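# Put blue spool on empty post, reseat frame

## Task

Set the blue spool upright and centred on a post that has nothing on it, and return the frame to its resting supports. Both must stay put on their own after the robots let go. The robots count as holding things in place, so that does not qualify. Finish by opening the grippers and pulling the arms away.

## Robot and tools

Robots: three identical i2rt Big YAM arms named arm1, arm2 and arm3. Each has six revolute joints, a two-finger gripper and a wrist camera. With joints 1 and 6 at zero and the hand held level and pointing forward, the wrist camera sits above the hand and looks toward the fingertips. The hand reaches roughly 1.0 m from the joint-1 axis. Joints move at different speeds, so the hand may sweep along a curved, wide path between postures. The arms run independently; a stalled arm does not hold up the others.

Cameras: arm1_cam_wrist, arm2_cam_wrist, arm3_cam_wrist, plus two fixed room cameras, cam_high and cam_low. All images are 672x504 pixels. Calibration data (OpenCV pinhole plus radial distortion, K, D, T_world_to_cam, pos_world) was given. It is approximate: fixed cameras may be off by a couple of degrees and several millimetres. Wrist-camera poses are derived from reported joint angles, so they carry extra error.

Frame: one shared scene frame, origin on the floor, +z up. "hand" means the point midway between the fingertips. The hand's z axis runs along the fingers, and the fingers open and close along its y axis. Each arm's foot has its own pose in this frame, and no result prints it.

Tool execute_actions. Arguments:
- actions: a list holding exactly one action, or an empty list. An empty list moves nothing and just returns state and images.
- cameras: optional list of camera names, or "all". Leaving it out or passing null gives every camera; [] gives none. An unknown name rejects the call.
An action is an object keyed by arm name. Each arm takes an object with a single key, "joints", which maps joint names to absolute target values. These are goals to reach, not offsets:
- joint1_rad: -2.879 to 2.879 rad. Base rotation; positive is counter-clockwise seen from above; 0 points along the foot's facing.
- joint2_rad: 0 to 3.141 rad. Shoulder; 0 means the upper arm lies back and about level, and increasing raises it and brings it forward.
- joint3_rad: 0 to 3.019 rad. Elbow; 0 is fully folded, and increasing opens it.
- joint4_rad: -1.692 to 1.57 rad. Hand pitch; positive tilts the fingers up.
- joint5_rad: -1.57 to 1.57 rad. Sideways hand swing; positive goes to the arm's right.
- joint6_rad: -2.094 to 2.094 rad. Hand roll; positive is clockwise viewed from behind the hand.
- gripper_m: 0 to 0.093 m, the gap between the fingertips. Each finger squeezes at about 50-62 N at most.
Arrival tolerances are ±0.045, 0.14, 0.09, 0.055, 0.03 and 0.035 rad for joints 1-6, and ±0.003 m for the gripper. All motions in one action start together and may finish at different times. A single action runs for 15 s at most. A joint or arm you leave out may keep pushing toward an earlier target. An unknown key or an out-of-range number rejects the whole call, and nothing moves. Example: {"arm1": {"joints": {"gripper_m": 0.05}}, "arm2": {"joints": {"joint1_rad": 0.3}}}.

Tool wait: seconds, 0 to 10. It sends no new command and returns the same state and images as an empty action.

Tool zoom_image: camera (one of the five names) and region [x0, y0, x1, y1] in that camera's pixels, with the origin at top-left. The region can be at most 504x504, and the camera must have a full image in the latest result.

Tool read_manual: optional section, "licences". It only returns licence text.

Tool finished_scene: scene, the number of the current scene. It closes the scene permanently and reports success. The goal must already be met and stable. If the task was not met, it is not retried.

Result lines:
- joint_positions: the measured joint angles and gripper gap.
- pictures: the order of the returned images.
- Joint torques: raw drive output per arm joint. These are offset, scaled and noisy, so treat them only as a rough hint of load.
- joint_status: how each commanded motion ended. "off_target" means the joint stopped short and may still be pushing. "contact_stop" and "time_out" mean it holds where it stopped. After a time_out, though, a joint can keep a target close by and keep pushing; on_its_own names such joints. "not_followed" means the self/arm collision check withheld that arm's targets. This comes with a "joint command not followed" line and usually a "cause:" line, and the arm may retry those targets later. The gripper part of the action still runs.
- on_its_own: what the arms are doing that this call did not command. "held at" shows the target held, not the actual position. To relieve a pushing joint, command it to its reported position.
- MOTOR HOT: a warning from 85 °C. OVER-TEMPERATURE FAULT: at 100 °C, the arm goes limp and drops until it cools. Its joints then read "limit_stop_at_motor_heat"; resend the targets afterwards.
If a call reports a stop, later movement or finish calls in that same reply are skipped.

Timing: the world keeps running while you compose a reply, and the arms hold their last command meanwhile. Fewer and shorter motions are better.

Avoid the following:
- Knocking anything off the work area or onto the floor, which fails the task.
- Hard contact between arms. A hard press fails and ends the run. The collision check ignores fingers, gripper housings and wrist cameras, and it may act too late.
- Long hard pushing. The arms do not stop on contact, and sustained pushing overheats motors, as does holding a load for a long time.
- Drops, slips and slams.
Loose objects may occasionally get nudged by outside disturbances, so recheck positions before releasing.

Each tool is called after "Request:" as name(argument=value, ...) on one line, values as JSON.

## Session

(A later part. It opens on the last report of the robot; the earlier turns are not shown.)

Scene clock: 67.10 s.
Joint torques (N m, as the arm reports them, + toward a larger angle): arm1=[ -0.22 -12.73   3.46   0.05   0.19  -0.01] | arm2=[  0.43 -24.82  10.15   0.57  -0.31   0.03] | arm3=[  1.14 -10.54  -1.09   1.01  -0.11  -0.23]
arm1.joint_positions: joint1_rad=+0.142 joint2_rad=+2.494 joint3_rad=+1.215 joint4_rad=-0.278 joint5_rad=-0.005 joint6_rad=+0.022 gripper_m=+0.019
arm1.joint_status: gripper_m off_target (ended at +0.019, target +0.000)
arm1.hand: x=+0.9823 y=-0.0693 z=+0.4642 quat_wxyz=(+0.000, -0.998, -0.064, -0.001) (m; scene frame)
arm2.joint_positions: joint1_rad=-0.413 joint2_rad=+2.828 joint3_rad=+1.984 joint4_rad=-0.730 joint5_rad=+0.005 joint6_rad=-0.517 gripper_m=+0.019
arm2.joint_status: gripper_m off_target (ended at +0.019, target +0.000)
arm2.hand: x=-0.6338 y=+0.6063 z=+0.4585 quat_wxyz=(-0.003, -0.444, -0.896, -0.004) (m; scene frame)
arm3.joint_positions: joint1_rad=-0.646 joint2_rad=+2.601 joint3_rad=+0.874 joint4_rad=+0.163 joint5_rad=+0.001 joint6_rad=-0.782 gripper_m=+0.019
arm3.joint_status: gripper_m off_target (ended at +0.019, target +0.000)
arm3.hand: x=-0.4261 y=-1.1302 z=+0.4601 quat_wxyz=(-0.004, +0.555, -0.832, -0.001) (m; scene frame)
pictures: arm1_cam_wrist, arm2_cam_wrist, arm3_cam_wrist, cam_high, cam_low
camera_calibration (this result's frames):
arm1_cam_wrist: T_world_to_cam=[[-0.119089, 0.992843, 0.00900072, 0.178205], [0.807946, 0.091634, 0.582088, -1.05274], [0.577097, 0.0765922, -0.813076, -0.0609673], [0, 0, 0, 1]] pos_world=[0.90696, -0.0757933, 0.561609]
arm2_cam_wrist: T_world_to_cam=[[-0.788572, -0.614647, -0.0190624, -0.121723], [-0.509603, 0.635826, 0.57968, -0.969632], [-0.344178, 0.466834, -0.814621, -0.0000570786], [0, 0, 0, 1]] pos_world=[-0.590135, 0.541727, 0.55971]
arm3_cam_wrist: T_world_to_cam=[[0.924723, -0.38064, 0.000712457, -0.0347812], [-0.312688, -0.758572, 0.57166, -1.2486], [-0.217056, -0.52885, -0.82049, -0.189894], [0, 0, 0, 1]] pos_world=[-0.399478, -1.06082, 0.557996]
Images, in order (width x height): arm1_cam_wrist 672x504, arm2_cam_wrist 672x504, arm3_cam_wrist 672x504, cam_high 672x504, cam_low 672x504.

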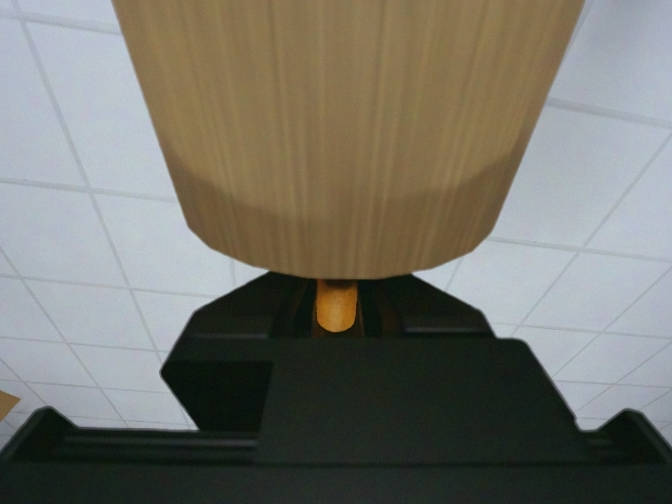

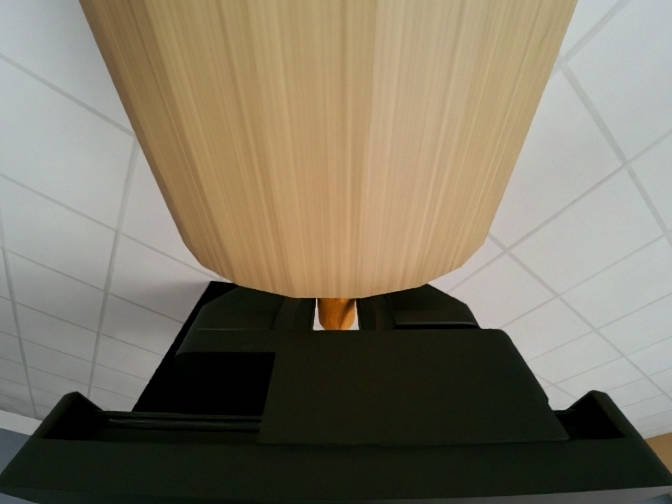

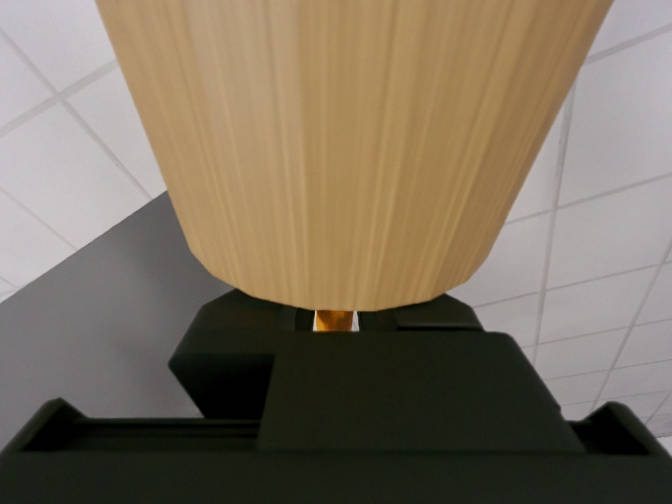

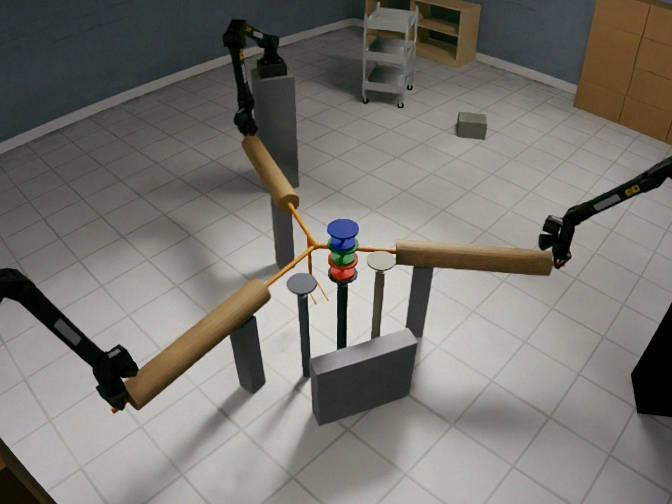

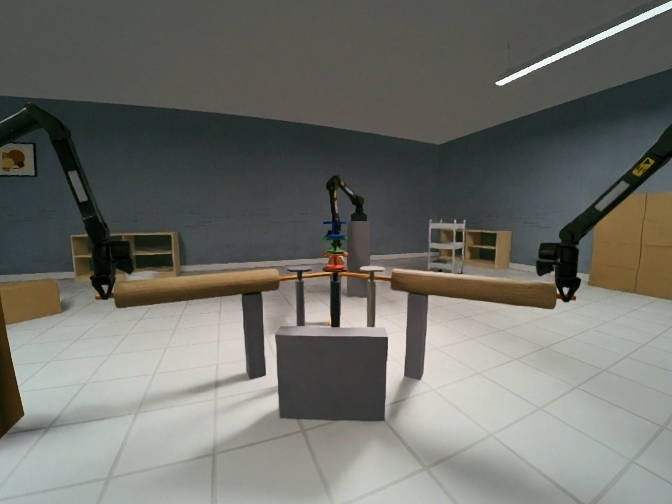

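Request:
execute_actions(actions=[{"arm1":{"joints":{"joint2_rad":2.355,"joint3_rad":1.156,"joint4_rad":-0.37}},"arm2":{"joints":{"joint2_rad":2.71,"joint3_rad":1.9,"joint4_rad":-0.76}},"arm3":{"joints":{"joint2_rad":2.44,"joint3_rad":0.785,"joint4_rad":0.075}}}], cameras=[])

Request:
execute_actions(actions=[{"arm1":{"joints":{"joint2_rad":2.11,"joint3_rad":1.09,"joint4_rad":-0.55}},"arm2":{"joints":{"joint2_rad":2.505,"joint3_rad":1.8,"joint4_rad":-0.86}},"arm3":{"joints":{"joint2_rad":2.105,"joint3_rad":0.665,"joint4_rad":-0.135}}}], cameras=["cam_high"])

Request:
execute_actions(actions=[{"arm1":{"joints":{"joint2_rad":1.853,"joint3_rad":1.12,"joint4_rad":-0.825}},"arm2":{"joints":{"joint2_rad":2.305,"joint3_rad":1.78,"joint4_rad":-1.04}},"arm3":{"joints":{"joint2_rad":1.7,"joint3_rad":0.632,"joint4_rad":-0.51}}}], cameras=[])

Request:
execute_actions(actions=[{"arm1":{"joints":{"joint2_rad":1.669,"joint3_rad":1.25,"joint4_rad":-1.125}},"arm2":{"joints":{"joint2_rad":2.16,"joint3_rad":1.885,"joint4_rad":-1.265}},"arm3":{"joints":{"joint2_rad":1.38,"joint3_rad":0.745,"joint4_rad":-0.915}}}], cameras=[])

Request:
execute_actions(actions=[{"arm1":{"joints":{"joint1_rad":0.03,"joint2_rad":1.495,"joint3_rad":1.385,"joint4_rad":-1.42,"joint6_rad":-0.092}},"arm2":{"joints":{"joint1_rad":-0.35,"joint2_rad":1.94,"joint3_rad":1.835,"joint4_rad":-1.45,"joint6_rad":-0.462}},"arm3":{"joints":{"joint1_rad":-0.52,"joint2_rad":1.33,"joint3_rad":1.07,"joint4_rad":-1.275,"joint6_rad":-0.663}}}], cameras=["cam_high","cam_low"])

Request:
zoom_image(camera="cam_high", region=[250, 130, 430, 300])

Request:
zoom_image(camera="cam_low", region=[275, 170, 395, 280])

Scene clock: 107.90 s.
Joint torques (N m, as the arm reports them, + toward a larger angle): arm1=[  0.41 -16.13   2.01  -0.91   0.18  -0.01] | arm2=[  0.03 -29.54   6.56  -0.66  -0.14   0.01] | arm3=[  0.11 -12.38  -1.23  -0.09   0.04  -0.34]
arm1.joint_positions: joint1_rad=+0.135 joint2_rad=+2.383 joint3_rad=+1.166 joint4_rad=-0.356 joint5_rad=-0.005 joint6_rad=+0.022 gripper_m=+0.019
arm1.joint_status: all done
arm1.hand: x=+0.9835 y=-0.0658 z=+0.5089 quat_wxyz=(+0.001, -0.998, -0.060, -0.009) (m; scene frame)
arm2.joint_positions: joint1_rad=-0.410 joint2_rad=+2.743 joint3_rad=+1.906 joint4_rad=-0.744 joint5_rad=+0.000 joint6_rad=-0.517 gripper_m=+0.019
arm2.joint_status: all done
arm2.hand: x=-0.6325 y=+0.6119 z=+0.4925 quat_wxyz=(-0.003, -0.443, -0.897, -0.008) (m; scene frame)
arm3.joint_positions: joint1_rad=-0.632 joint2_rad=+2.459 joint3_rad=+0.798 joint4_rad=+0.094 joint5_rad=-0.003 joint6_rad=-0.769 gripper_m=+0.019
arm3.joint_status: all done
arm3.hand: x=-0.4270 y=-1.1251 z=+0.5067 quat_wxyz=(-0.003, +0.555, -0.832, -0.003) (m; scene frame)
pictures: none
No camera images: the call's "cameras" was empty. Leave "cameras" out to get every camera's image.

Scene clock: 108.90 s.
Joint torques (N m, as the arm reports them, + toward a larger angle): arm1=[  0.26 -14.6    3.42  -0.9    0.11   0.  ] | arm2=[  0.47 -28.05   8.13  -0.09  -0.08   0.03] | arm3=[ -0.16 -11.66   0.87  -0.2   -0.06  -0.38]
arm1.joint_positions: joint1_rad=+0.135 joint2_rad=+2.129 joint3_rad=+1.099 joint4_rad=-0.538 joint5_rad=-0.003 joint6_rad=+0.022 gripper_m=+0.019
arm1.joint_status: all done
arm1.hand: x=+0.9803 y=-0.0666 z=+0.6133 quat_wxyz=(+0.002, -0.998, -0.060, -0.007) (m; scene frame)
arm2.joint_positions: joint1_rad=-0.414 joint2_rad=+2.525 joint3_rad=+1.797 joint4_rad=-0.857 joint5_rad=-0.001 joint6_rad=-0.518 gripper_m=+0.019
arm2.joint_status: all done
arm2.hand: x=-0.6360 y=+0.6104 z=+0.6012 quat_wxyz=(-0.002, -0.444, -0.896, -0.010) (m; scene frame)
arm3.joint_positions: joint1_rad=-0.628 joint2_rad=+2.127 joint3_rad=+0.668 joint4_rad=-0.113 joint5_rad=+0.000 joint6_rad=-0.763 gripper_m=+0.019
arm3.joint_status: all done
arm3.hand: x=-0.4303 y=-1.1263 z=+0.6070 quat_wxyz=(+0.000, +0.554, -0.832, -0.003) (m; scene frame)
pictures: cam_high
Images, in order (width x height): cam_high 672x504.

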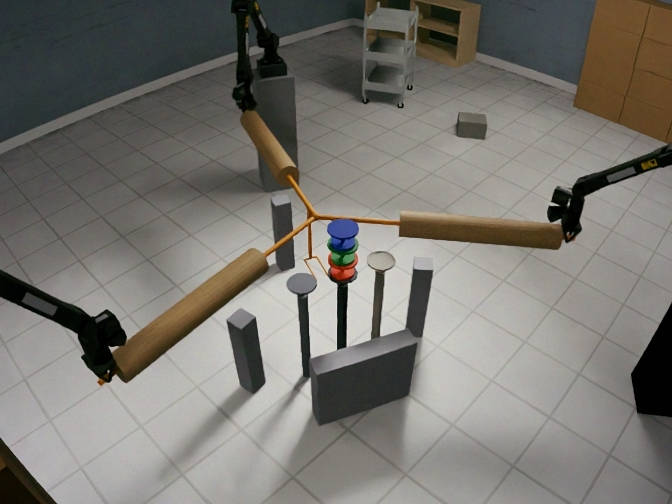

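Scene clock: 110.03 s.
Joint torques (N m, as the arm reports them, + toward a larger angle): arm1=[  0.44 -12.84   7.05  -1.03   0.04   0.01] | arm2=[  0.29 -26.96   9.56  -0.05   0.07   0.02] | arm3=[ 0.13 -9.33  3.91 -0.49 -0.08 -0.35]
arm1.joint_positions: joint1_rad=+0.135 joint2_rad=+1.861 joint3_rad=+1.103 joint4_rad=-0.805 joint5_rad=-0.001 joint6_rad=+0.021 gripper_m=+0.019
arm1.joint_status: all done
arm1.hand: x=+0.9810 y=-0.0669 z=+0.7366 quat_wxyz=(+0.002, -0.998, -0.061, -0.004) (m; scene frame)
arm2.joint_positions: joint1_rad=-0.412 joint2_rad=+2.318 joint3_rad=+1.774 joint4_rad=-1.038 joint5_rad=-0.005 joint6_rad=-0.518 gripper_m=+0.019
arm2.joint_status: all done
arm2.hand: x=-0.6359 y=+0.6090 z=+0.7256 quat_wxyz=(-0.005, -0.443, -0.896, -0.010) (m; scene frame)
arm3.joint_positions: joint1_rad=-0.632 joint2_rad=+1.715 joint3_rad=+0.631 joint4_rad=-0.482 joint5_rad=+0.001 joint6_rad=-0.766 gripper_m=+0.019
arm3.joint_status: all done
arm3.hand: x=-0.4283 y=-1.1277 z=+0.7282 quat_wxyz=(-0.003, +0.554, -0.832, -0.002) (m; scene frame)
pictures: none
No camera images: the call's "cameras" was empty. Leave "cameras" out to get every camera's image.

Scene clock: 111.17 s.
Joint torques (N m, as the arm reports them, + toward a larger angle): arm1=[  0.81 -11.5    9.91  -1.67   0.2    0.05] | arm2=[  0.25 -25.81  13.67  -0.69   0.03   0.03] | arm3=[ 0.22 -7.57  8.42 -0.85  0.23 -0.36]
arm1.joint_positions: joint1_rad=+0.129 joint2_rad=+1.676 joint3_rad=+1.213 joint4_rad=-1.094 joint5_rad=-0.006 joint6_rad=+0.016 gripper_m=+0.019
arm1.joint_status: all done
arm1.hand: x=+0.9789 y=-0.0657 z=+0.8547 quat_wxyz=(+0.000, -0.998, -0.060, -0.001) (m; scene frame)
arm2.joint_positions: joint1_rad=-0.412 joint2_rad=+2.171 joint3_rad=+1.841 joint4_rad=-1.248 joint5_rad=-0.004 joint6_rad=-0.518 gripper_m=+0.019
arm2.joint_status: all done
arm2.hand: x=-0.6378 y=+0.6102 z=+0.8422 quat_wxyz=(-0.006, -0.443, -0.896, -0.008) (m; scene frame)
arm3.joint_positions: joint1_rad=-0.632 joint2_rad=+1.390 joint3_rad=+0.714 joint4_rad=-0.875 joint5_rad=-0.007 joint6_rad=-0.767 gripper_m=+0.019
arm3.joint_status: all done
arm3.hand: x=-0.4282 y=-1.1269 z=+0.8469 quat_wxyz=(-0.012, +0.554, -0.832, -0.004) (m; scene frame)
pictures: none
No camera images: the call's "cameras" was empty. Leave "cameras" out to get every camera's image.

Scene clock: 112.37 s.
Joint torques (N m, as the arm reports them, + toward a larger angle): arm1=[  0.61 -10.42  11.87  -1.23   0.09  -0.05] | arm2=[  0.89 -23.83  12.34  -0.49   0.17   0.02] | arm3=[ 0.55 -9.32 10.49 -0.79  0.24 -0.13]
arm1.joint_positions: joint1_rad=+0.030 joint2_rad=+1.504 joint3_rad=+1.332 joint4_rad=-1.397 joint5_rad=-0.003 joint6_rad=-0.082 gripper_m=+0.019
arm1.joint_status: all done
arm1.hand: x=+1.0062 y=-0.0183 z=+0.9737 quat_wxyz=(+0.002, -0.998, -0.060, -0.007) (m; scene frame)
arm2.joint_positions: joint1_rad=-0.349 joint2_rad=+1.957 joint3_rad=+1.812 joint4_rad=-1.437 joint5_rad=-0.007 joint6_rad=-0.459 gripper_m=+0.019
arm2.joint_status: all done
arm2.hand: x=-0.6081 y=+0.6646 z=+0.9626 quat_wxyz=(-0.005, -0.441, -0.897, -0.010) (m; scene frame)
arm3.joint_positions: joint1_rad=-0.526 joint2_rad=+1.352 joint3_rad=+1.027 joint4_rad=-1.238 joint5_rad=-0.007 joint6_rad=-0.654 gripper_m=+0.019
arm3.joint_status: all done
arm3.hand: x=-0.4030 y=-1.0740 z=+0.9639 quat_wxyz=(-0.006, +0.552, -0.834, -0.006) (m; scene frame)
pictures: cam_high, cam_low
Images, in order (width x height): cam_high 672x504, cam_low 672x504.

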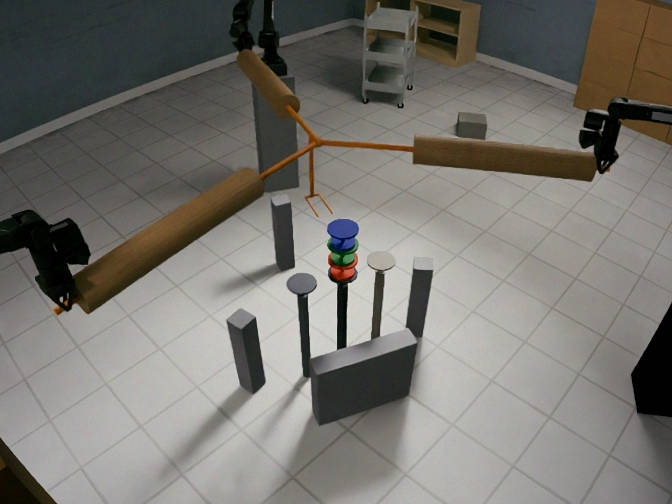

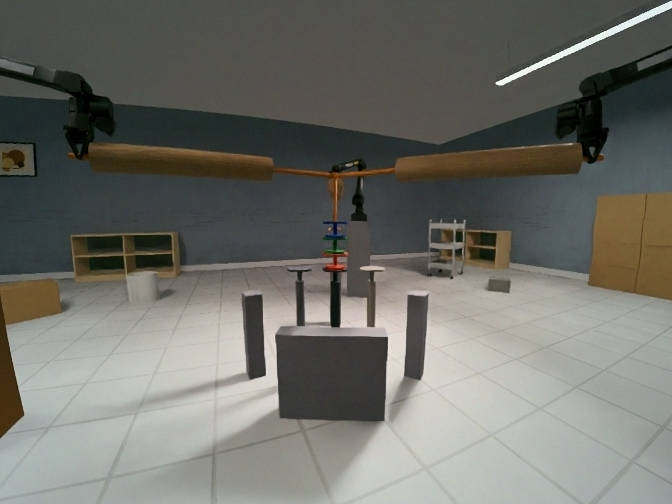

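Region (250, 130, 430, 300) of cam_high's 672x504 image, scaled by 2.800, with more detail than that image has.

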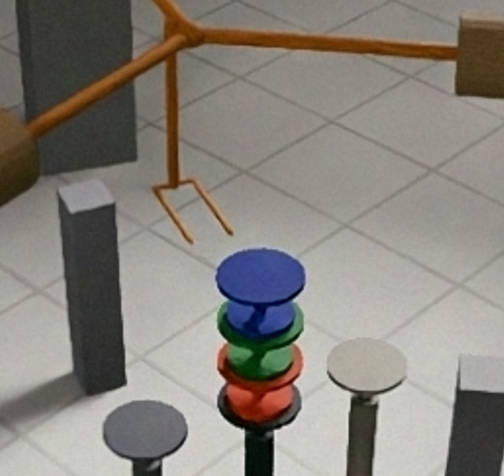

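Region (275, 170, 395, 280) of cam_low's 672x504 image, scaled by 4.200, with more detail than that image has; it fills the top 462 rows of this view, and the rest is white.

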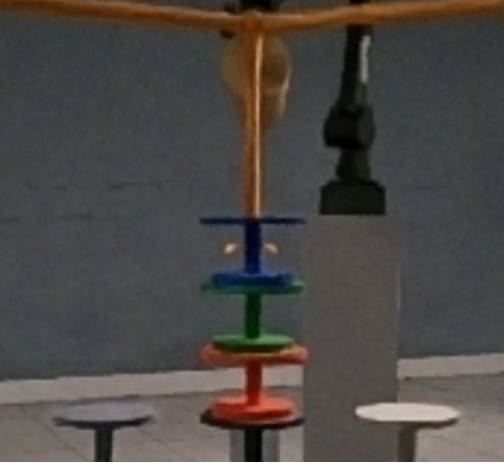

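Request:
execute_actions(actions=[{"arm1":{"joints":{"joint1_rad":-0.122,"joint2_rad":1.435,"joint3_rad":1.288,"joint4_rad":-1.41,"joint6_rad":-0.246}},"arm2":{"joints":{"joint1_rad":-0.284,"joint2_rad":1.78,"joint3_rad":1.602,"joint4_rad":-1.364,"joint6_rad":-0.392}},"arm3":{"joints":{"joint1_rad":-0.42,"joint2_rad":1.478,"joint3_rad":1.225,"joint4_rad":-1.28,"joint6_rad":-0.56}}}], cameras=["cam_low"])

Request:
zoom_image(camera="cam_low", region=[275, 170, 395, 280])

Request:
execute_actions(actions=[{"arm1":{"joints":{"joint1_rad":-0.265,"joint2_rad":1.404,"joint3_rad":1.256,"joint4_rad":-1.41,"joint6_rad":-0.389}},"arm2":{"joints":{"joint1_rad":-0.211,"joint2_rad":1.66,"joint3_rad":1.44,"joint4_rad":-1.322,"joint6_rad":-0.319}},"arm3":{"joints":{"joint1_rad":-0.352,"joint2_rad":1.609,"joint3_rad":1.38,"joint4_rad":-1.305,"joint6_rad":-0.492}}}], cameras=["cam_high","cam_low"])

Request:
zoom_image(camera="cam_high", region=[250, 130, 430, 300])

Request:
zoom_image(camera="cam_low", region=[275, 170, 395, 280])

Scene clock: 141.33 s.
Joint torques (N m, as the arm reports them, + toward a larger angle): arm1=[  0.61 -12.75   8.22  -0.85   0.29  -0.04] | arm2=[  1.73 -23.52  11.01   0.23  -0.11   0.15] | arm3=[  0.3  -10.91  10.94  -0.19   0.05  -0.13]
arm1.joint_positions: joint1_rad=-0.122 joint2_rad=+1.480 joint3_rad=+1.282 joint4_rad=-1.398 joint5_rad=-0.008 joint6_rad=-0.236 gripper_m=+0.019
arm1.joint_status: all done
arm1.hand: x=+1.0265 y=+0.0458 z=+0.9655 quat_wxyz=(-0.003, -0.998, -0.061, -0.020) (m; scene frame)
arm2.joint_positions: joint1_rad=-0.292 joint2_rad=+1.822 joint3_rad=+1.592 joint4_rad=-1.368 joint5_rad=+0.000 joint6_rad=-0.401 gripper_m=+0.019
arm2.joint_status: all done
arm2.hand: x=-0.5900 y=+0.7260 z=+0.9559 quat_wxyz=(+0.003, -0.442, -0.897, -0.015) (m; scene frame)
arm3.joint_positions: joint1_rad=-0.423 joint2_rad=+1.498 joint3_rad=+1.176 joint4_rad=-1.259 joint5_rad=-0.002 joint6_rad=-0.551 gripper_m=+0.019
arm3.joint_status: all done
arm3.hand: x=-0.3809 y=-1.0127 z=+0.9632 quat_wxyz=(+0.005, +0.552, -0.834, -0.003) (m; scene frame)
pictures: cam_low
Images, in order (width x height): cam_low 672x504.

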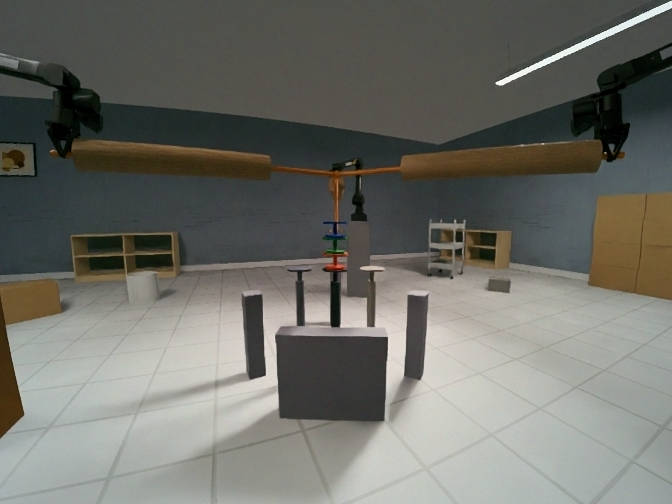

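Region (275, 170, 395, 280) of cam_low's 672x504 image, scaled by 4.200, with more detail than that image has; it fills the top 462 rows of this view, and the rest is white.

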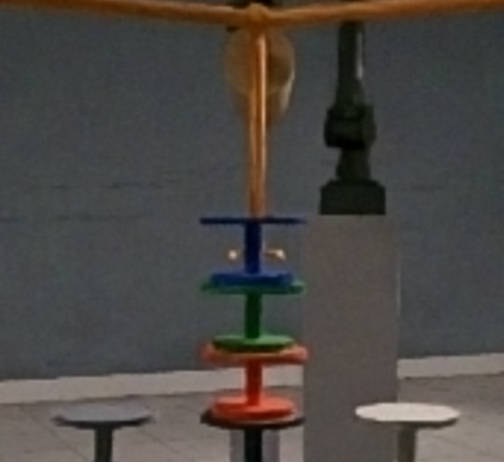

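Scene clock: 142.30 s.
Joint torques (N m, as the arm reports them, + toward a larger angle): arm1=[  0.58 -11.74   8.11  -0.67   0.27  -0.05] | arm2=[  1.59 -20.67  11.4    0.07  -0.03   0.13] | arm3=[  0.15 -12.83  11.02  -0.39  -0.01  -0.16]
arm1.joint_positions: joint1_rad=-0.264 joint2_rad=+1.444 joint3_rad=+1.251 joint4_rad=-1.402 joint5_rad=-0.008 joint6_rad=-0.378 gripper_m=+0.019
arm1.joint_status: all done
arm1.hand: x=+1.0501 y=+0.1019 z=+0.9694 quat_wxyz=(-0.004, -0.998, -0.061, -0.018) (m; scene frame)
arm2.joint_positions: joint1_rad=-0.218 joint2_rad=+1.699 joint3_rad=+1.425 joint4_rad=-1.323 joint5_rad=-0.002 joint6_rad=-0.327 gripper_m=+0.019
arm2.joint_status: all done
arm2.hand: x=-0.5663 y=+0.7833 z=+0.9570 quat_wxyz=(+0.003, -0.442, -0.897, -0.014) (m; scene frame)
arm3.joint_positions: joint1_rad=-0.352 joint2_rad=+1.629 joint3_rad=+1.331 joint4_rad=-1.280 joint5_rad=+0.000 joint6_rad=-0.481 gripper_m=+0.019
arm3.joint_status: all done
arm3.hand: x=-0.3574 y=-0.9555 z=+0.9636 quat_wxyz=(+0.003, +0.552, -0.834, -0.002) (m; scene frame)
pictures: cam_high, cam_low
Images, in order (width x height): cam_high 672x504, cam_low 672x504.

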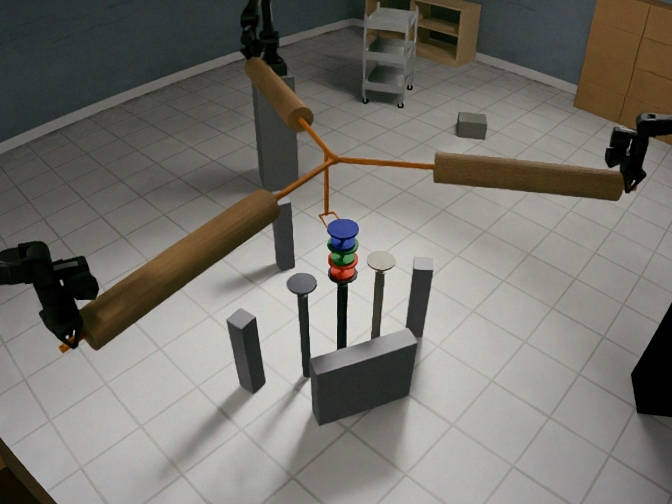

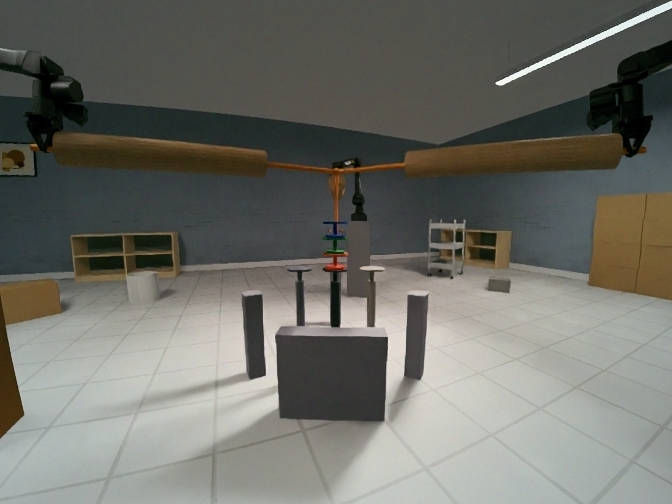

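Region (250, 130, 430, 300) of cam_high's 672x504 image, scaled by 2.800, with more detail than that image has.

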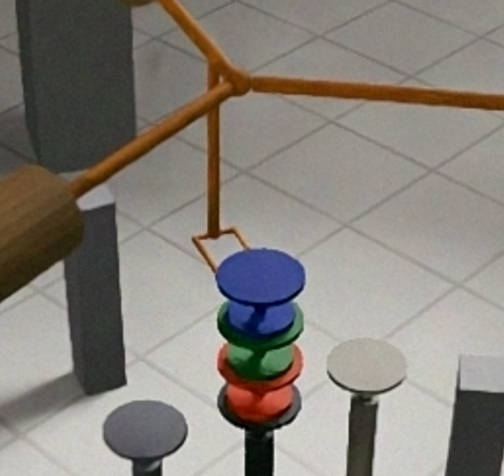

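Region (275, 170, 395, 280) of cam_low's 672x504 image, scaled by 4.200, with more detail than that image has; it fills the top 462 rows of this view, and the rest is white.

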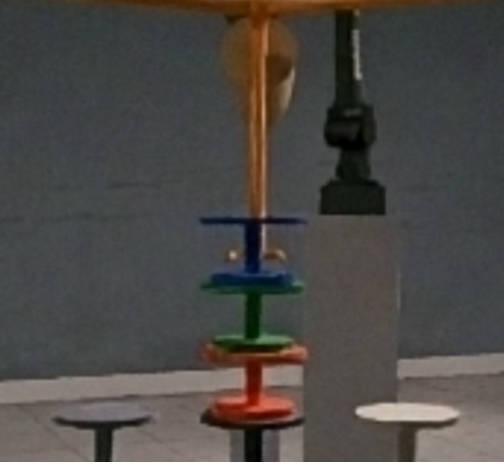

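Request:
execute_actions(actions=[{"arm1":{"joints":{"joint1_rad":-0.448,"joint2_rad":1.385,"joint3_rad":1.248,"joint4_rad":-1.41,"joint6_rad":-0.572}},"arm2":{"joints":{"joint1_rad":-0.095,"joint2_rad":1.515,"joint3_rad":1.274,"joint4_rad":-1.292,"joint6_rad":-0.205}},"arm3":{"joints":{"joint1_rad":-0.29,"joint2_rad":1.78,"joint3_rad":1.605,"joint4_rad":-1.36,"joint6_rad":-0.428}}}], cameras=["cam_high","cam_low"])

Request:
zoom_image(camera="cam_high", region=[250, 130, 430, 300])

Request:
execute_actions(actions=[{"arm1":{"joints":{"joint2_rad":1.372,"joint3_rad":1.425,"joint4_rad":-1.57}},"arm2":{"joints":{"joint2_rad":1.485,"joint3_rad":1.425,"joint4_rad":-1.46}},"arm3":{"joints":{"joint2_rad":1.74,"joint3_rad":1.725,"joint4_rad":-1.505}}}], cameras=["cam_high","cam_low"])

Request:
zoom_image(camera="cam_low", region=[275, 170, 395, 280])

Scene clock: 156.30 s.
Joint torques (N m, as the arm reports them, + toward a larger angle): arm1=[  0.52 -11.64   8.3   -0.52   0.07  -0.06] | arm2=[  1.28 -17.51  11.52   0.18   0.11   0.09] | arm3=[ -0.36 -14.99  11.34  -0.8    0.1   -0.19]
arm1.joint_positions: joint1_rad=-0.447 joint2_rad=+1.428 joint3_rad=+1.241 joint4_rad=-1.406 joint5_rad=-0.004 joint6_rad=-0.560 gripper_m=+0.019
arm1.joint_status: all done
arm1.hand: x=+1.0803 y=+0.1708 z=+0.9731 quat_wxyz=(-0.003, -0.998, -0.060, -0.016) (m; scene frame)
arm2.joint_positions: joint1_rad=-0.100 joint2_rad=+1.547 joint3_rad=+1.257 joint4_rad=-1.295 joint5_rad=-0.005 joint6_rad=-0.209 gripper_m=+0.019
arm2.joint_status: all done
arm2.hand: x=-0.5353 y=+0.8558 z=+0.9648 quat_wxyz=(-0.002, -0.442, -0.897, -0.011) (m; scene frame)
arm3.joint_positions: joint1_rad=-0.285 joint2_rad=+1.802 joint3_rad=+1.553 joint4_rad=-1.324 joint5_rad=-0.003 joint6_rad=-0.412 gripper_m=+0.019
arm3.joint_status: all done
arm3.hand: x=-0.3282 y=-0.8837 z=+0.9610 quat_wxyz=(+0.000, +0.551, -0.835, -0.004) (m; scene frame)
pictures: cam_high, cam_low
Images, in order (width x height): cam_high 672x504, cam_low 672x504.

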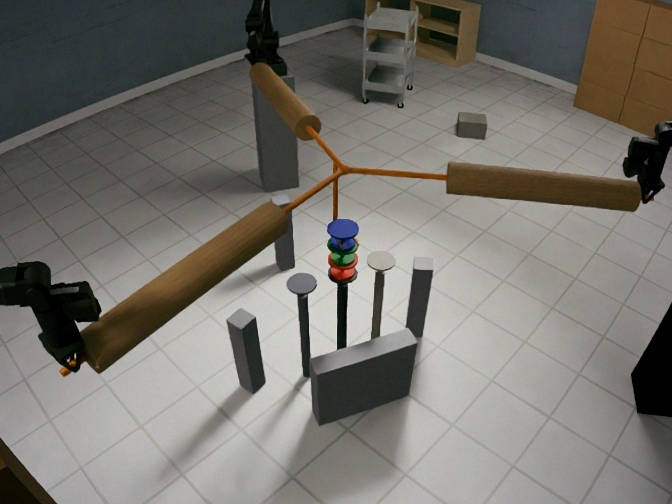

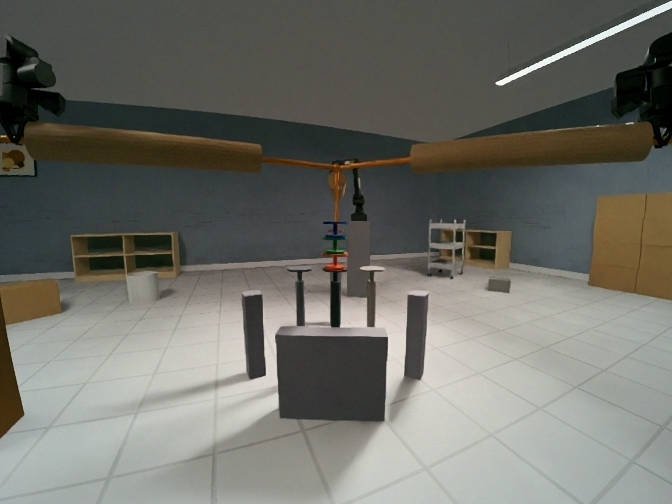

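Region (250, 130, 430, 300) of cam_high's 672x504 image, scaled by 2.800, with more detail than that image has.

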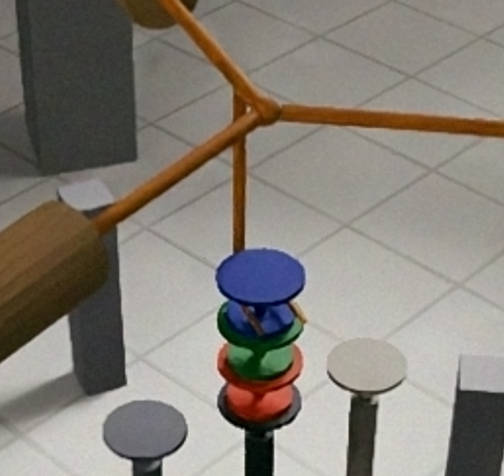

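Scene clock: 157.40 s.
Joint torques (N m, as the arm reports them, + toward a larger angle): arm1=[  0.64 -10.33  12.98  -1.53   0.13  -0.06] | arm2=[  0.7  -17.89  15.58  -1.05   0.14   0.04] | arm3=[ -0.33 -15.96  11.59  -0.74   0.14  -0.21]
arm1.joint_positions: joint1_rad=-0.447 joint2_rad=+1.403 joint3_rad=+1.358 joint4_rad=-1.542 joint5_rad=-0.005 joint6_rad=-0.560 gripper_m=+0.019
arm1.joint_status: all done
arm1.hand: x=+1.0812 y=+0.1694 z=+1.0269 quat_wxyz=(-0.002, -0.998, -0.060, -0.014) (m; scene frame)
arm2.joint_positions: joint1_rad=-0.094 joint2_rad=+1.524 joint3_rad=+1.364 joint4_rad=-1.435 joint5_rad=-0.005 joint6_rad=-0.205 gripper_m=+0.019
arm2.joint_status: all done
arm2.hand: x=-0.5339 y=+0.8569 z=+1.0145 quat_wxyz=(+0.002, -0.441, -0.897, -0.014) (m; scene frame)
arm3.joint_positions: joint1_rad=-0.285 joint2_rad=+1.773 joint3_rad=+1.671 joint4_rad=-1.469 joint5_rad=-0.004 joint6_rad=-0.412 gripper_m=+0.019
arm3.joint_status: all done
arm3.hand: x=-0.3284 y=-0.8840 z=+1.0205 quat_wxyz=(+0.000, +0.551, -0.835, -0.004) (m; scene frame)
pictures: cam_high, cam_low
Images, in order (width x height): cam_high 672x504, cam_low 672x504.

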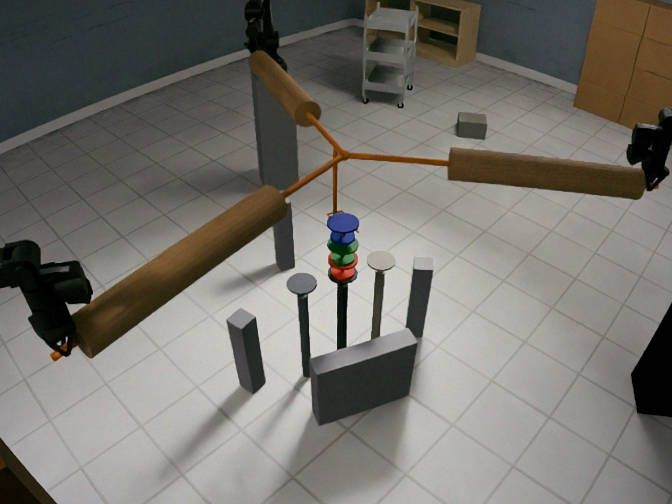

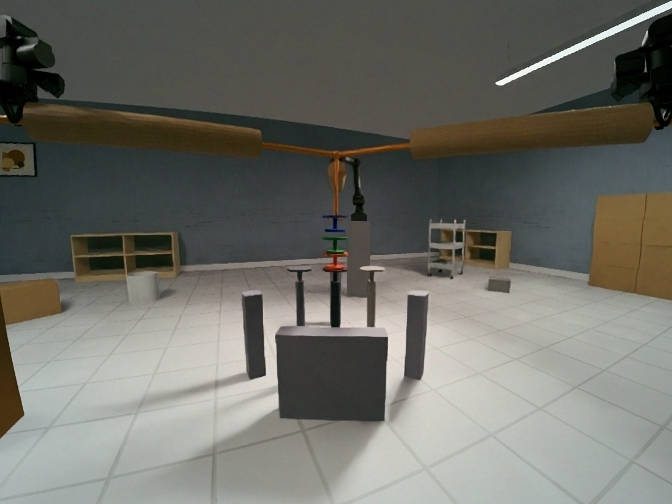

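Region (275, 170, 395, 280) of cam_low's 672x504 image, scaled by 4.200, with more detail than that image has; it fills the top 462 rows of this view, and the rest is white.

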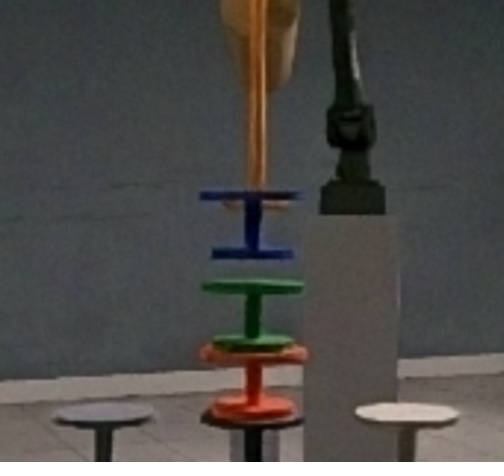

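Request:
execute_actions(actions=[{"arm1":{"joints":{"joint1_rad":-0.44,"joint2_rad":1.59,"joint3_rad":1.655,"joint4_rad":-1.595,"joint6_rad":-0.565}},"arm2":{"joints":{"joint1_rad":-0.243,"joint2_rad":1.35,"joint3_rad":1.255,"joint4_rad":-1.45,"joint6_rad":-0.35}},"arm3":{"joints":{"joint1_rad":-0.148,"joint2_rad":1.665,"joint3_rad":1.605,"joint4_rad":-1.48,"joint6_rad":-0.288}}}], cameras=["cam_low"])

Request:
execute_actions(actions=[{"arm1":{"joints":{"joint1_rad":-0.432,"joint2_rad":1.8,"joint3_rad":1.83,"joint4_rad":-1.545,"joint6_rad":-0.558}},"arm2":{"joints":{"joint1_rad":-0.415,"joint2_rad":1.25,"joint3_rad":1.05,"joint4_rad":-1.342,"joint6_rad":-0.522}},"arm3":{"joints":{"joint1_rad":0.003,"joint2_rad":1.64,"joint3_rad":1.462,"joint4_rad":-1.355,"joint6_rad":-0.137}}}], cameras=["cam_low"])

Request:
execute_actions(actions=[{"arm1":{"joints":{"joint2_rad":1.84,"joint3_rad":1.59,"joint4_rad":-1.29}},"arm2":{"joints":{"joint2_rad":1.368,"joint3_rad":0.862,"joint4_rad":-1.047}},"arm3":{"joints":{"joint2_rad":1.74,"joint3_rad":1.296,"joint4_rad":-1.101}}}], cameras=["cam_high","cam_low"])

Request:
zoom_image(camera="cam_high", region=[280, 200, 420, 310])

Request:
zoom_image(camera="cam_low", region=[300, 200, 420, 290])

Scene clock: 185.80 s.
Joint torques (N m, as the arm reports them, + toward a larger angle): arm1=[  0.87 -13.48  13.19  -1.56   0.31   0.  ] | arm2=[  0.01 -14.16  11.92   0.12  -0.04  -0.06] | arm3=[ -0.3  -15.1    8.9   -0.11   0.01  -0.19]
arm1.joint_positions: joint1_rad=-0.444 joint2_rad=+1.618 joint3_rad=+1.585 joint4_rad=-1.567 joint5_rad=-0.009 joint6_rad=-0.560 gripper_m=+0.019
arm1.joint_status: all done
arm1.hand: x=+1.0087 y=+0.2009 z=+1.0211 quat_wxyz=(-0.008, -0.998, -0.061, -0.018) (m; scene frame)
arm2.joint_positions: joint1_rad=-0.233 joint2_rad=+1.377 joint3_rad=+1.237 joint4_rad=-1.451 joint5_rad=-0.002 joint6_rad=-0.340 gripper_m=+0.019
arm2.joint_status: all done
arm2.hand: x=-0.6084 y=+0.8853 z=+1.0243 quat_wxyz=(+0.001, -0.443, -0.897, -0.012) (m; scene frame)
arm3.joint_positions: joint1_rad=-0.144 joint2_rad=+1.700 joint3_rad=+1.590 joint4_rad=-1.462 joint5_rad=+0.000 joint6_rad=-0.274 gripper_m=+0.019
arm3.joint_status: all done
arm3.hand: x=-0.4010 y=-0.8533 z=+1.0271 quat_wxyz=(+0.000, +0.552, -0.834, -0.002) (m; scene frame)
pictures: cam_low
Images, in order (width x height): cam_low 672x504.

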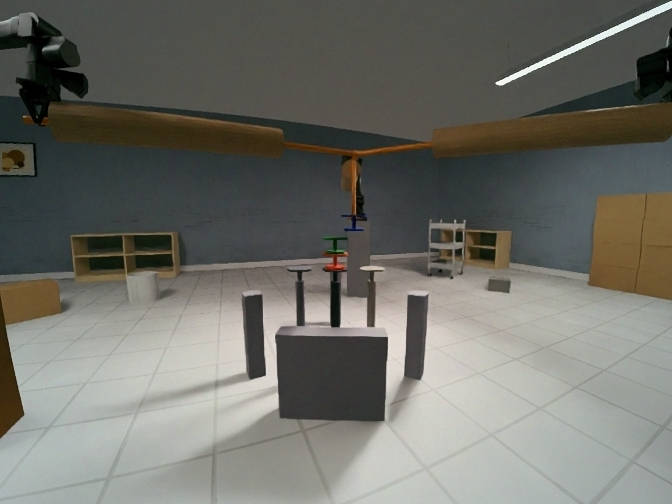

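Scene clock: 186.90 s.
Joint torques (N m, as the arm reports them, + toward a larger angle): arm1=[  0.73 -17.4   13.    -1.21   0.27  -0.01] | arm2=[ -0.06 -13.33  11.76   0.27  -0.33  -0.04] | arm3=[ -0.45 -15.22   8.65   0.1    0.11  -0.22]
arm1.joint_positions: joint1_rad=-0.436 joint2_rad=+1.839 joint3_rad=+1.762 joint4_rad=-1.526 joint5_rad=-0.008 joint6_rad=-0.551 gripper_m=+0.019
arm1.joint_status: all done
arm1.hand: x=+0.9365 y=+0.2303 z=+0.9754 quat_wxyz=(-0.008, -0.998, -0.061, -0.020) (m; scene frame)
arm2.joint_positions: joint1_rad=-0.406 joint2_rad=+1.288 joint3_rad=+1.031 joint4_rad=-1.347 joint5_rad=+0.005 joint6_rad=-0.511 gripper_m=+0.019
arm2.joint_status: all done
arm2.hand: x=-0.6807 y=+0.9157 z=+0.9777 quat_wxyz=(+0.005, -0.443, -0.896, -0.016) (m; scene frame)
arm3.joint_positions: joint1_rad=+0.010 joint2_rad=+1.680 joint3_rad=+1.448 joint4_rad=-1.342 joint5_rad=-0.003 joint6_rad=-0.120 gripper_m=+0.019
arm3.joint_status: all done
arm3.hand: x=-0.4751 y=-0.8217 z=+0.9837 quat_wxyz=(+0.001, +0.552, -0.834, -0.003) (m; scene frame)
pictures: cam_low
Images, in order (width x height): cam_low 672x504.

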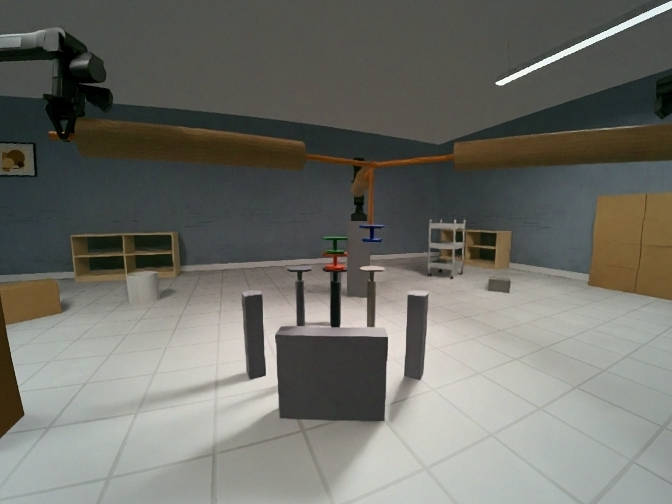

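Scene clock: 188.03 s.
Joint torques (N m, as the arm reports them, + toward a larger angle): arm1=[  0.62 -16.62   8.38  -0.31   0.26   0.01] | arm2=[  1.01 -12.64   9.85   0.39  -0.11   0.02] | arm3=[ -0.44 -14.85   7.63   0.11   0.06  -0.24]
arm1.joint_positions: joint1_rad=-0.435 joint2_rad=+1.867 joint3_rad=+1.581 joint4_rad=-1.290 joint5_rad=-0.008 joint6_rad=-0.550 gripper_m=+0.019
arm1.joint_status: all done
arm1.hand: x=+0.9360 y=+0.2314 z=+0.8921 quat_wxyz=(-0.001, -0.998, -0.061, -0.008) (m; scene frame)
arm2.joint_positions: joint1_rad=-0.415 joint2_rad=+1.393 joint3_rad=+0.852 joint4_rad=-1.055 joint5_rad=+0.000 joint6_rad=-0.519 gripper_m=+0.019
arm2.joint_status: all done
arm2.hand: x=-0.6814 y=+0.9155 z=+0.8802 quat_wxyz=(+0.001, -0.444, -0.896, -0.014) (m; scene frame)
arm3.joint_positions: joint1_rad=+0.010 joint2_rad=+1.772 joint3_rad=+1.287 joint4_rad=-1.087 joint5_rad=-0.001 joint6_rad=-0.116 gripper_m=+0.019
arm3.joint_status: all done
arm3.hand: x=-0.4749 y=-0.8211 z=+0.8819 quat_wxyz=(+0.000, +0.551, -0.835, -0.003) (m; scene frame)
pictures: cam_high, cam_low
Images, in order (width x height): cam_high 672x504, cam_low 672x504.

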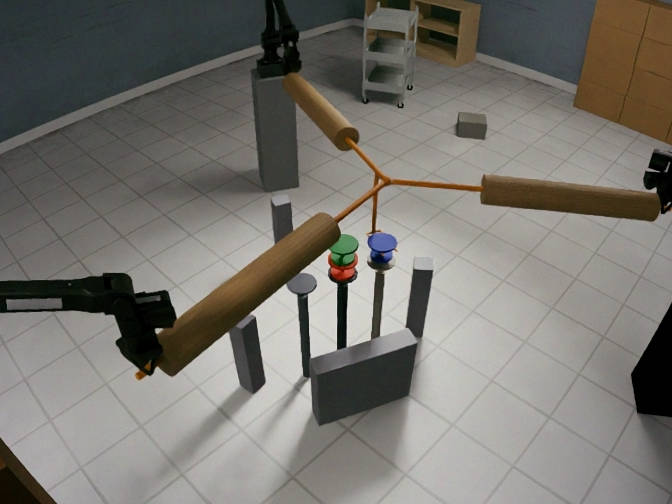

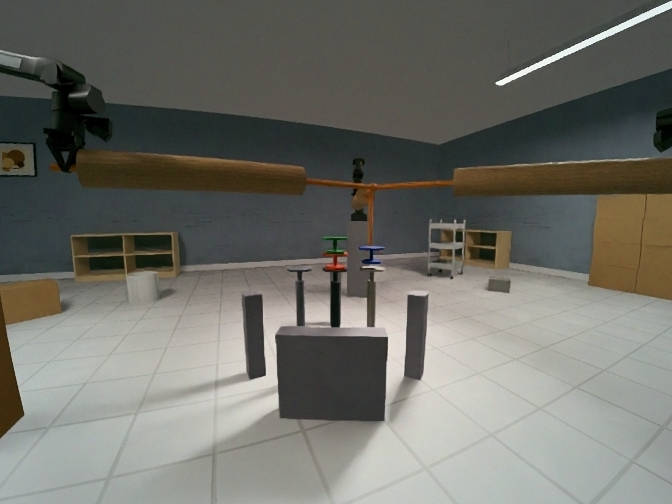

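Region (280, 200, 420, 310) of cam_high's 672x504 image, scaled by 3.600, with more detail than that image has; it fills the top 396 rows of this view, and the rest is white.

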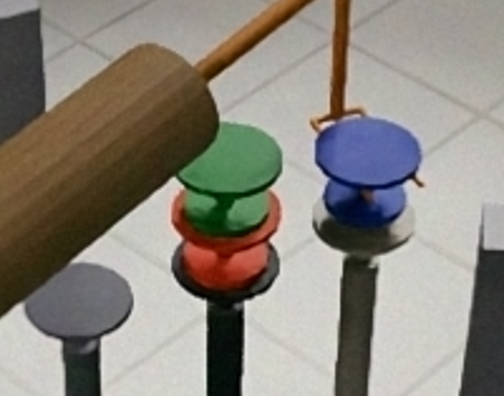

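Region (300, 200, 420, 290) of cam_low's 672x504 image, scaled by 4.200, with more detail than that image has; it fills the top 378 rows of this view, and the rest is white.

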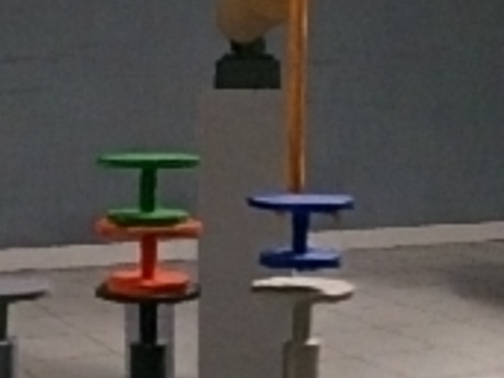

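Request:
execute_actions(actions=[{"arm1":{"joints":{"joint2_rad":1.88,"joint3_rad":1.522,"joint4_rad":-1.19}},"arm2":{"joints":{"joint2_rad":1.44,"joint3_rad":0.802,"joint4_rad":-0.91}},"arm3":{"joints":{"joint2_rad":1.795,"joint3_rad":1.245,"joint4_rad":-1.0}}}], cameras=["cam_high","cam_low"])

Request:
zoom_image(camera="cam_high", region=[340, 220, 420, 290])

Request:
zoom_image(camera="cam_low", region=[300, 200, 420, 290])

Scene clock: 201.57 s.
Joint torques (N m, as the arm reports them, + toward a larger angle): arm1=[  0.65 -15.79   7.69  -0.19   0.38  -0.03] | arm2=[  0.8  -12.03   9.18   0.57  -0.14   0.01] | arm3=[ -0.55 -14.21   7.     0.31   0.06  -0.24]
arm1.joint_positions: joint1_rad=-0.434 joint2_rad=+1.893 joint3_rad=+1.517 joint4_rad=-1.192 joint5_rad=-0.011 joint6_rad=-0.549 gripper_m=+0.019
arm1.joint_status: all done
arm1.hand: x=+0.9363 y=+0.2305 z=+0.8550 quat_wxyz=(-0.001, -0.998, -0.062, -0.004) (m; scene frame)
arm2.joint_positions: joint1_rad=-0.415 joint2_rad=+1.454 joint3_rad=+0.792 joint4_rad=-0.920 joint5_rad=+0.000 joint6_rad=-0.519 gripper_m=+0.019
arm2.joint_status: all done
arm2.hand: x=-0.6809 y=+0.9151 z=+0.8410 quat_wxyz=(-0.002, -0.444, -0.896, -0.009) (m; scene frame)
arm3.joint_positions: joint1_rad=+0.010 joint2_rad=+1.813 joint3_rad=+1.241 joint4_rad=-0.992 joint5_rad=-0.001 joint6_rad=-0.116 gripper_m=+0.019
arm3.joint_status: all done
arm3.hand: x=-0.4752 y=-0.8213 z=+0.8469 quat_wxyz=(-0.003, +0.551, -0.835, -0.004) (m; scene frame)
pictures: cam_high, cam_low
Images, in order (width x height): cam_high 672x504, cam_low 672x504.

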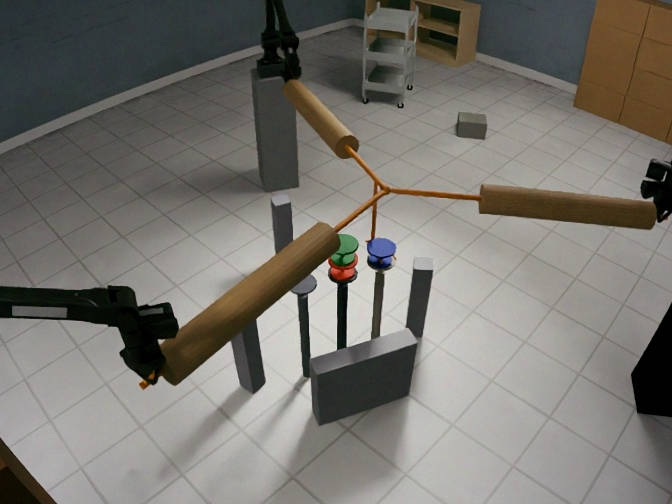

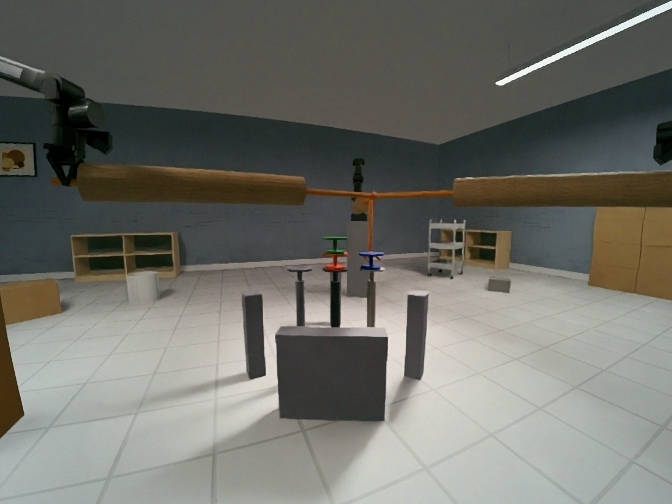

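Region (340, 220, 420, 290) of cam_high's 672x504 image, scaled by 6.300, with more detail than that image has; it fills the top 441 rows of this view, and the rest is white.

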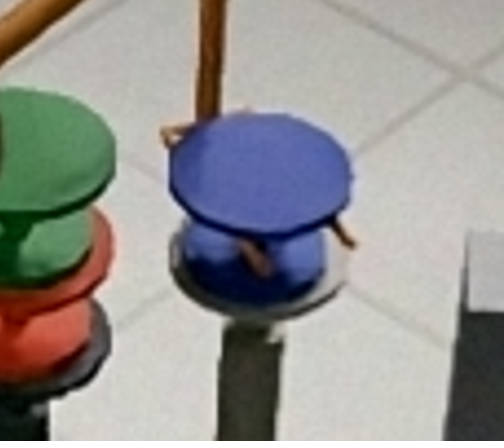

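Region (300, 200, 420, 290) of cam_low's 672x504 image, scaled by 4.200, with more detail than that image has; it fills the top 378 rows of this view, and the rest is white.

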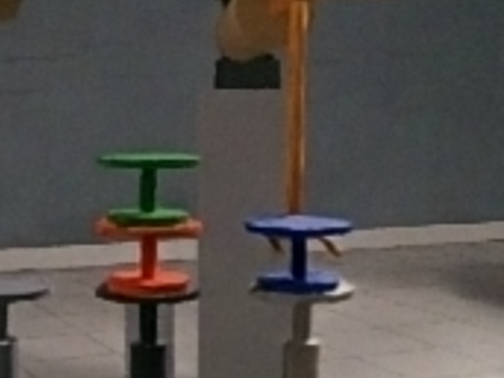

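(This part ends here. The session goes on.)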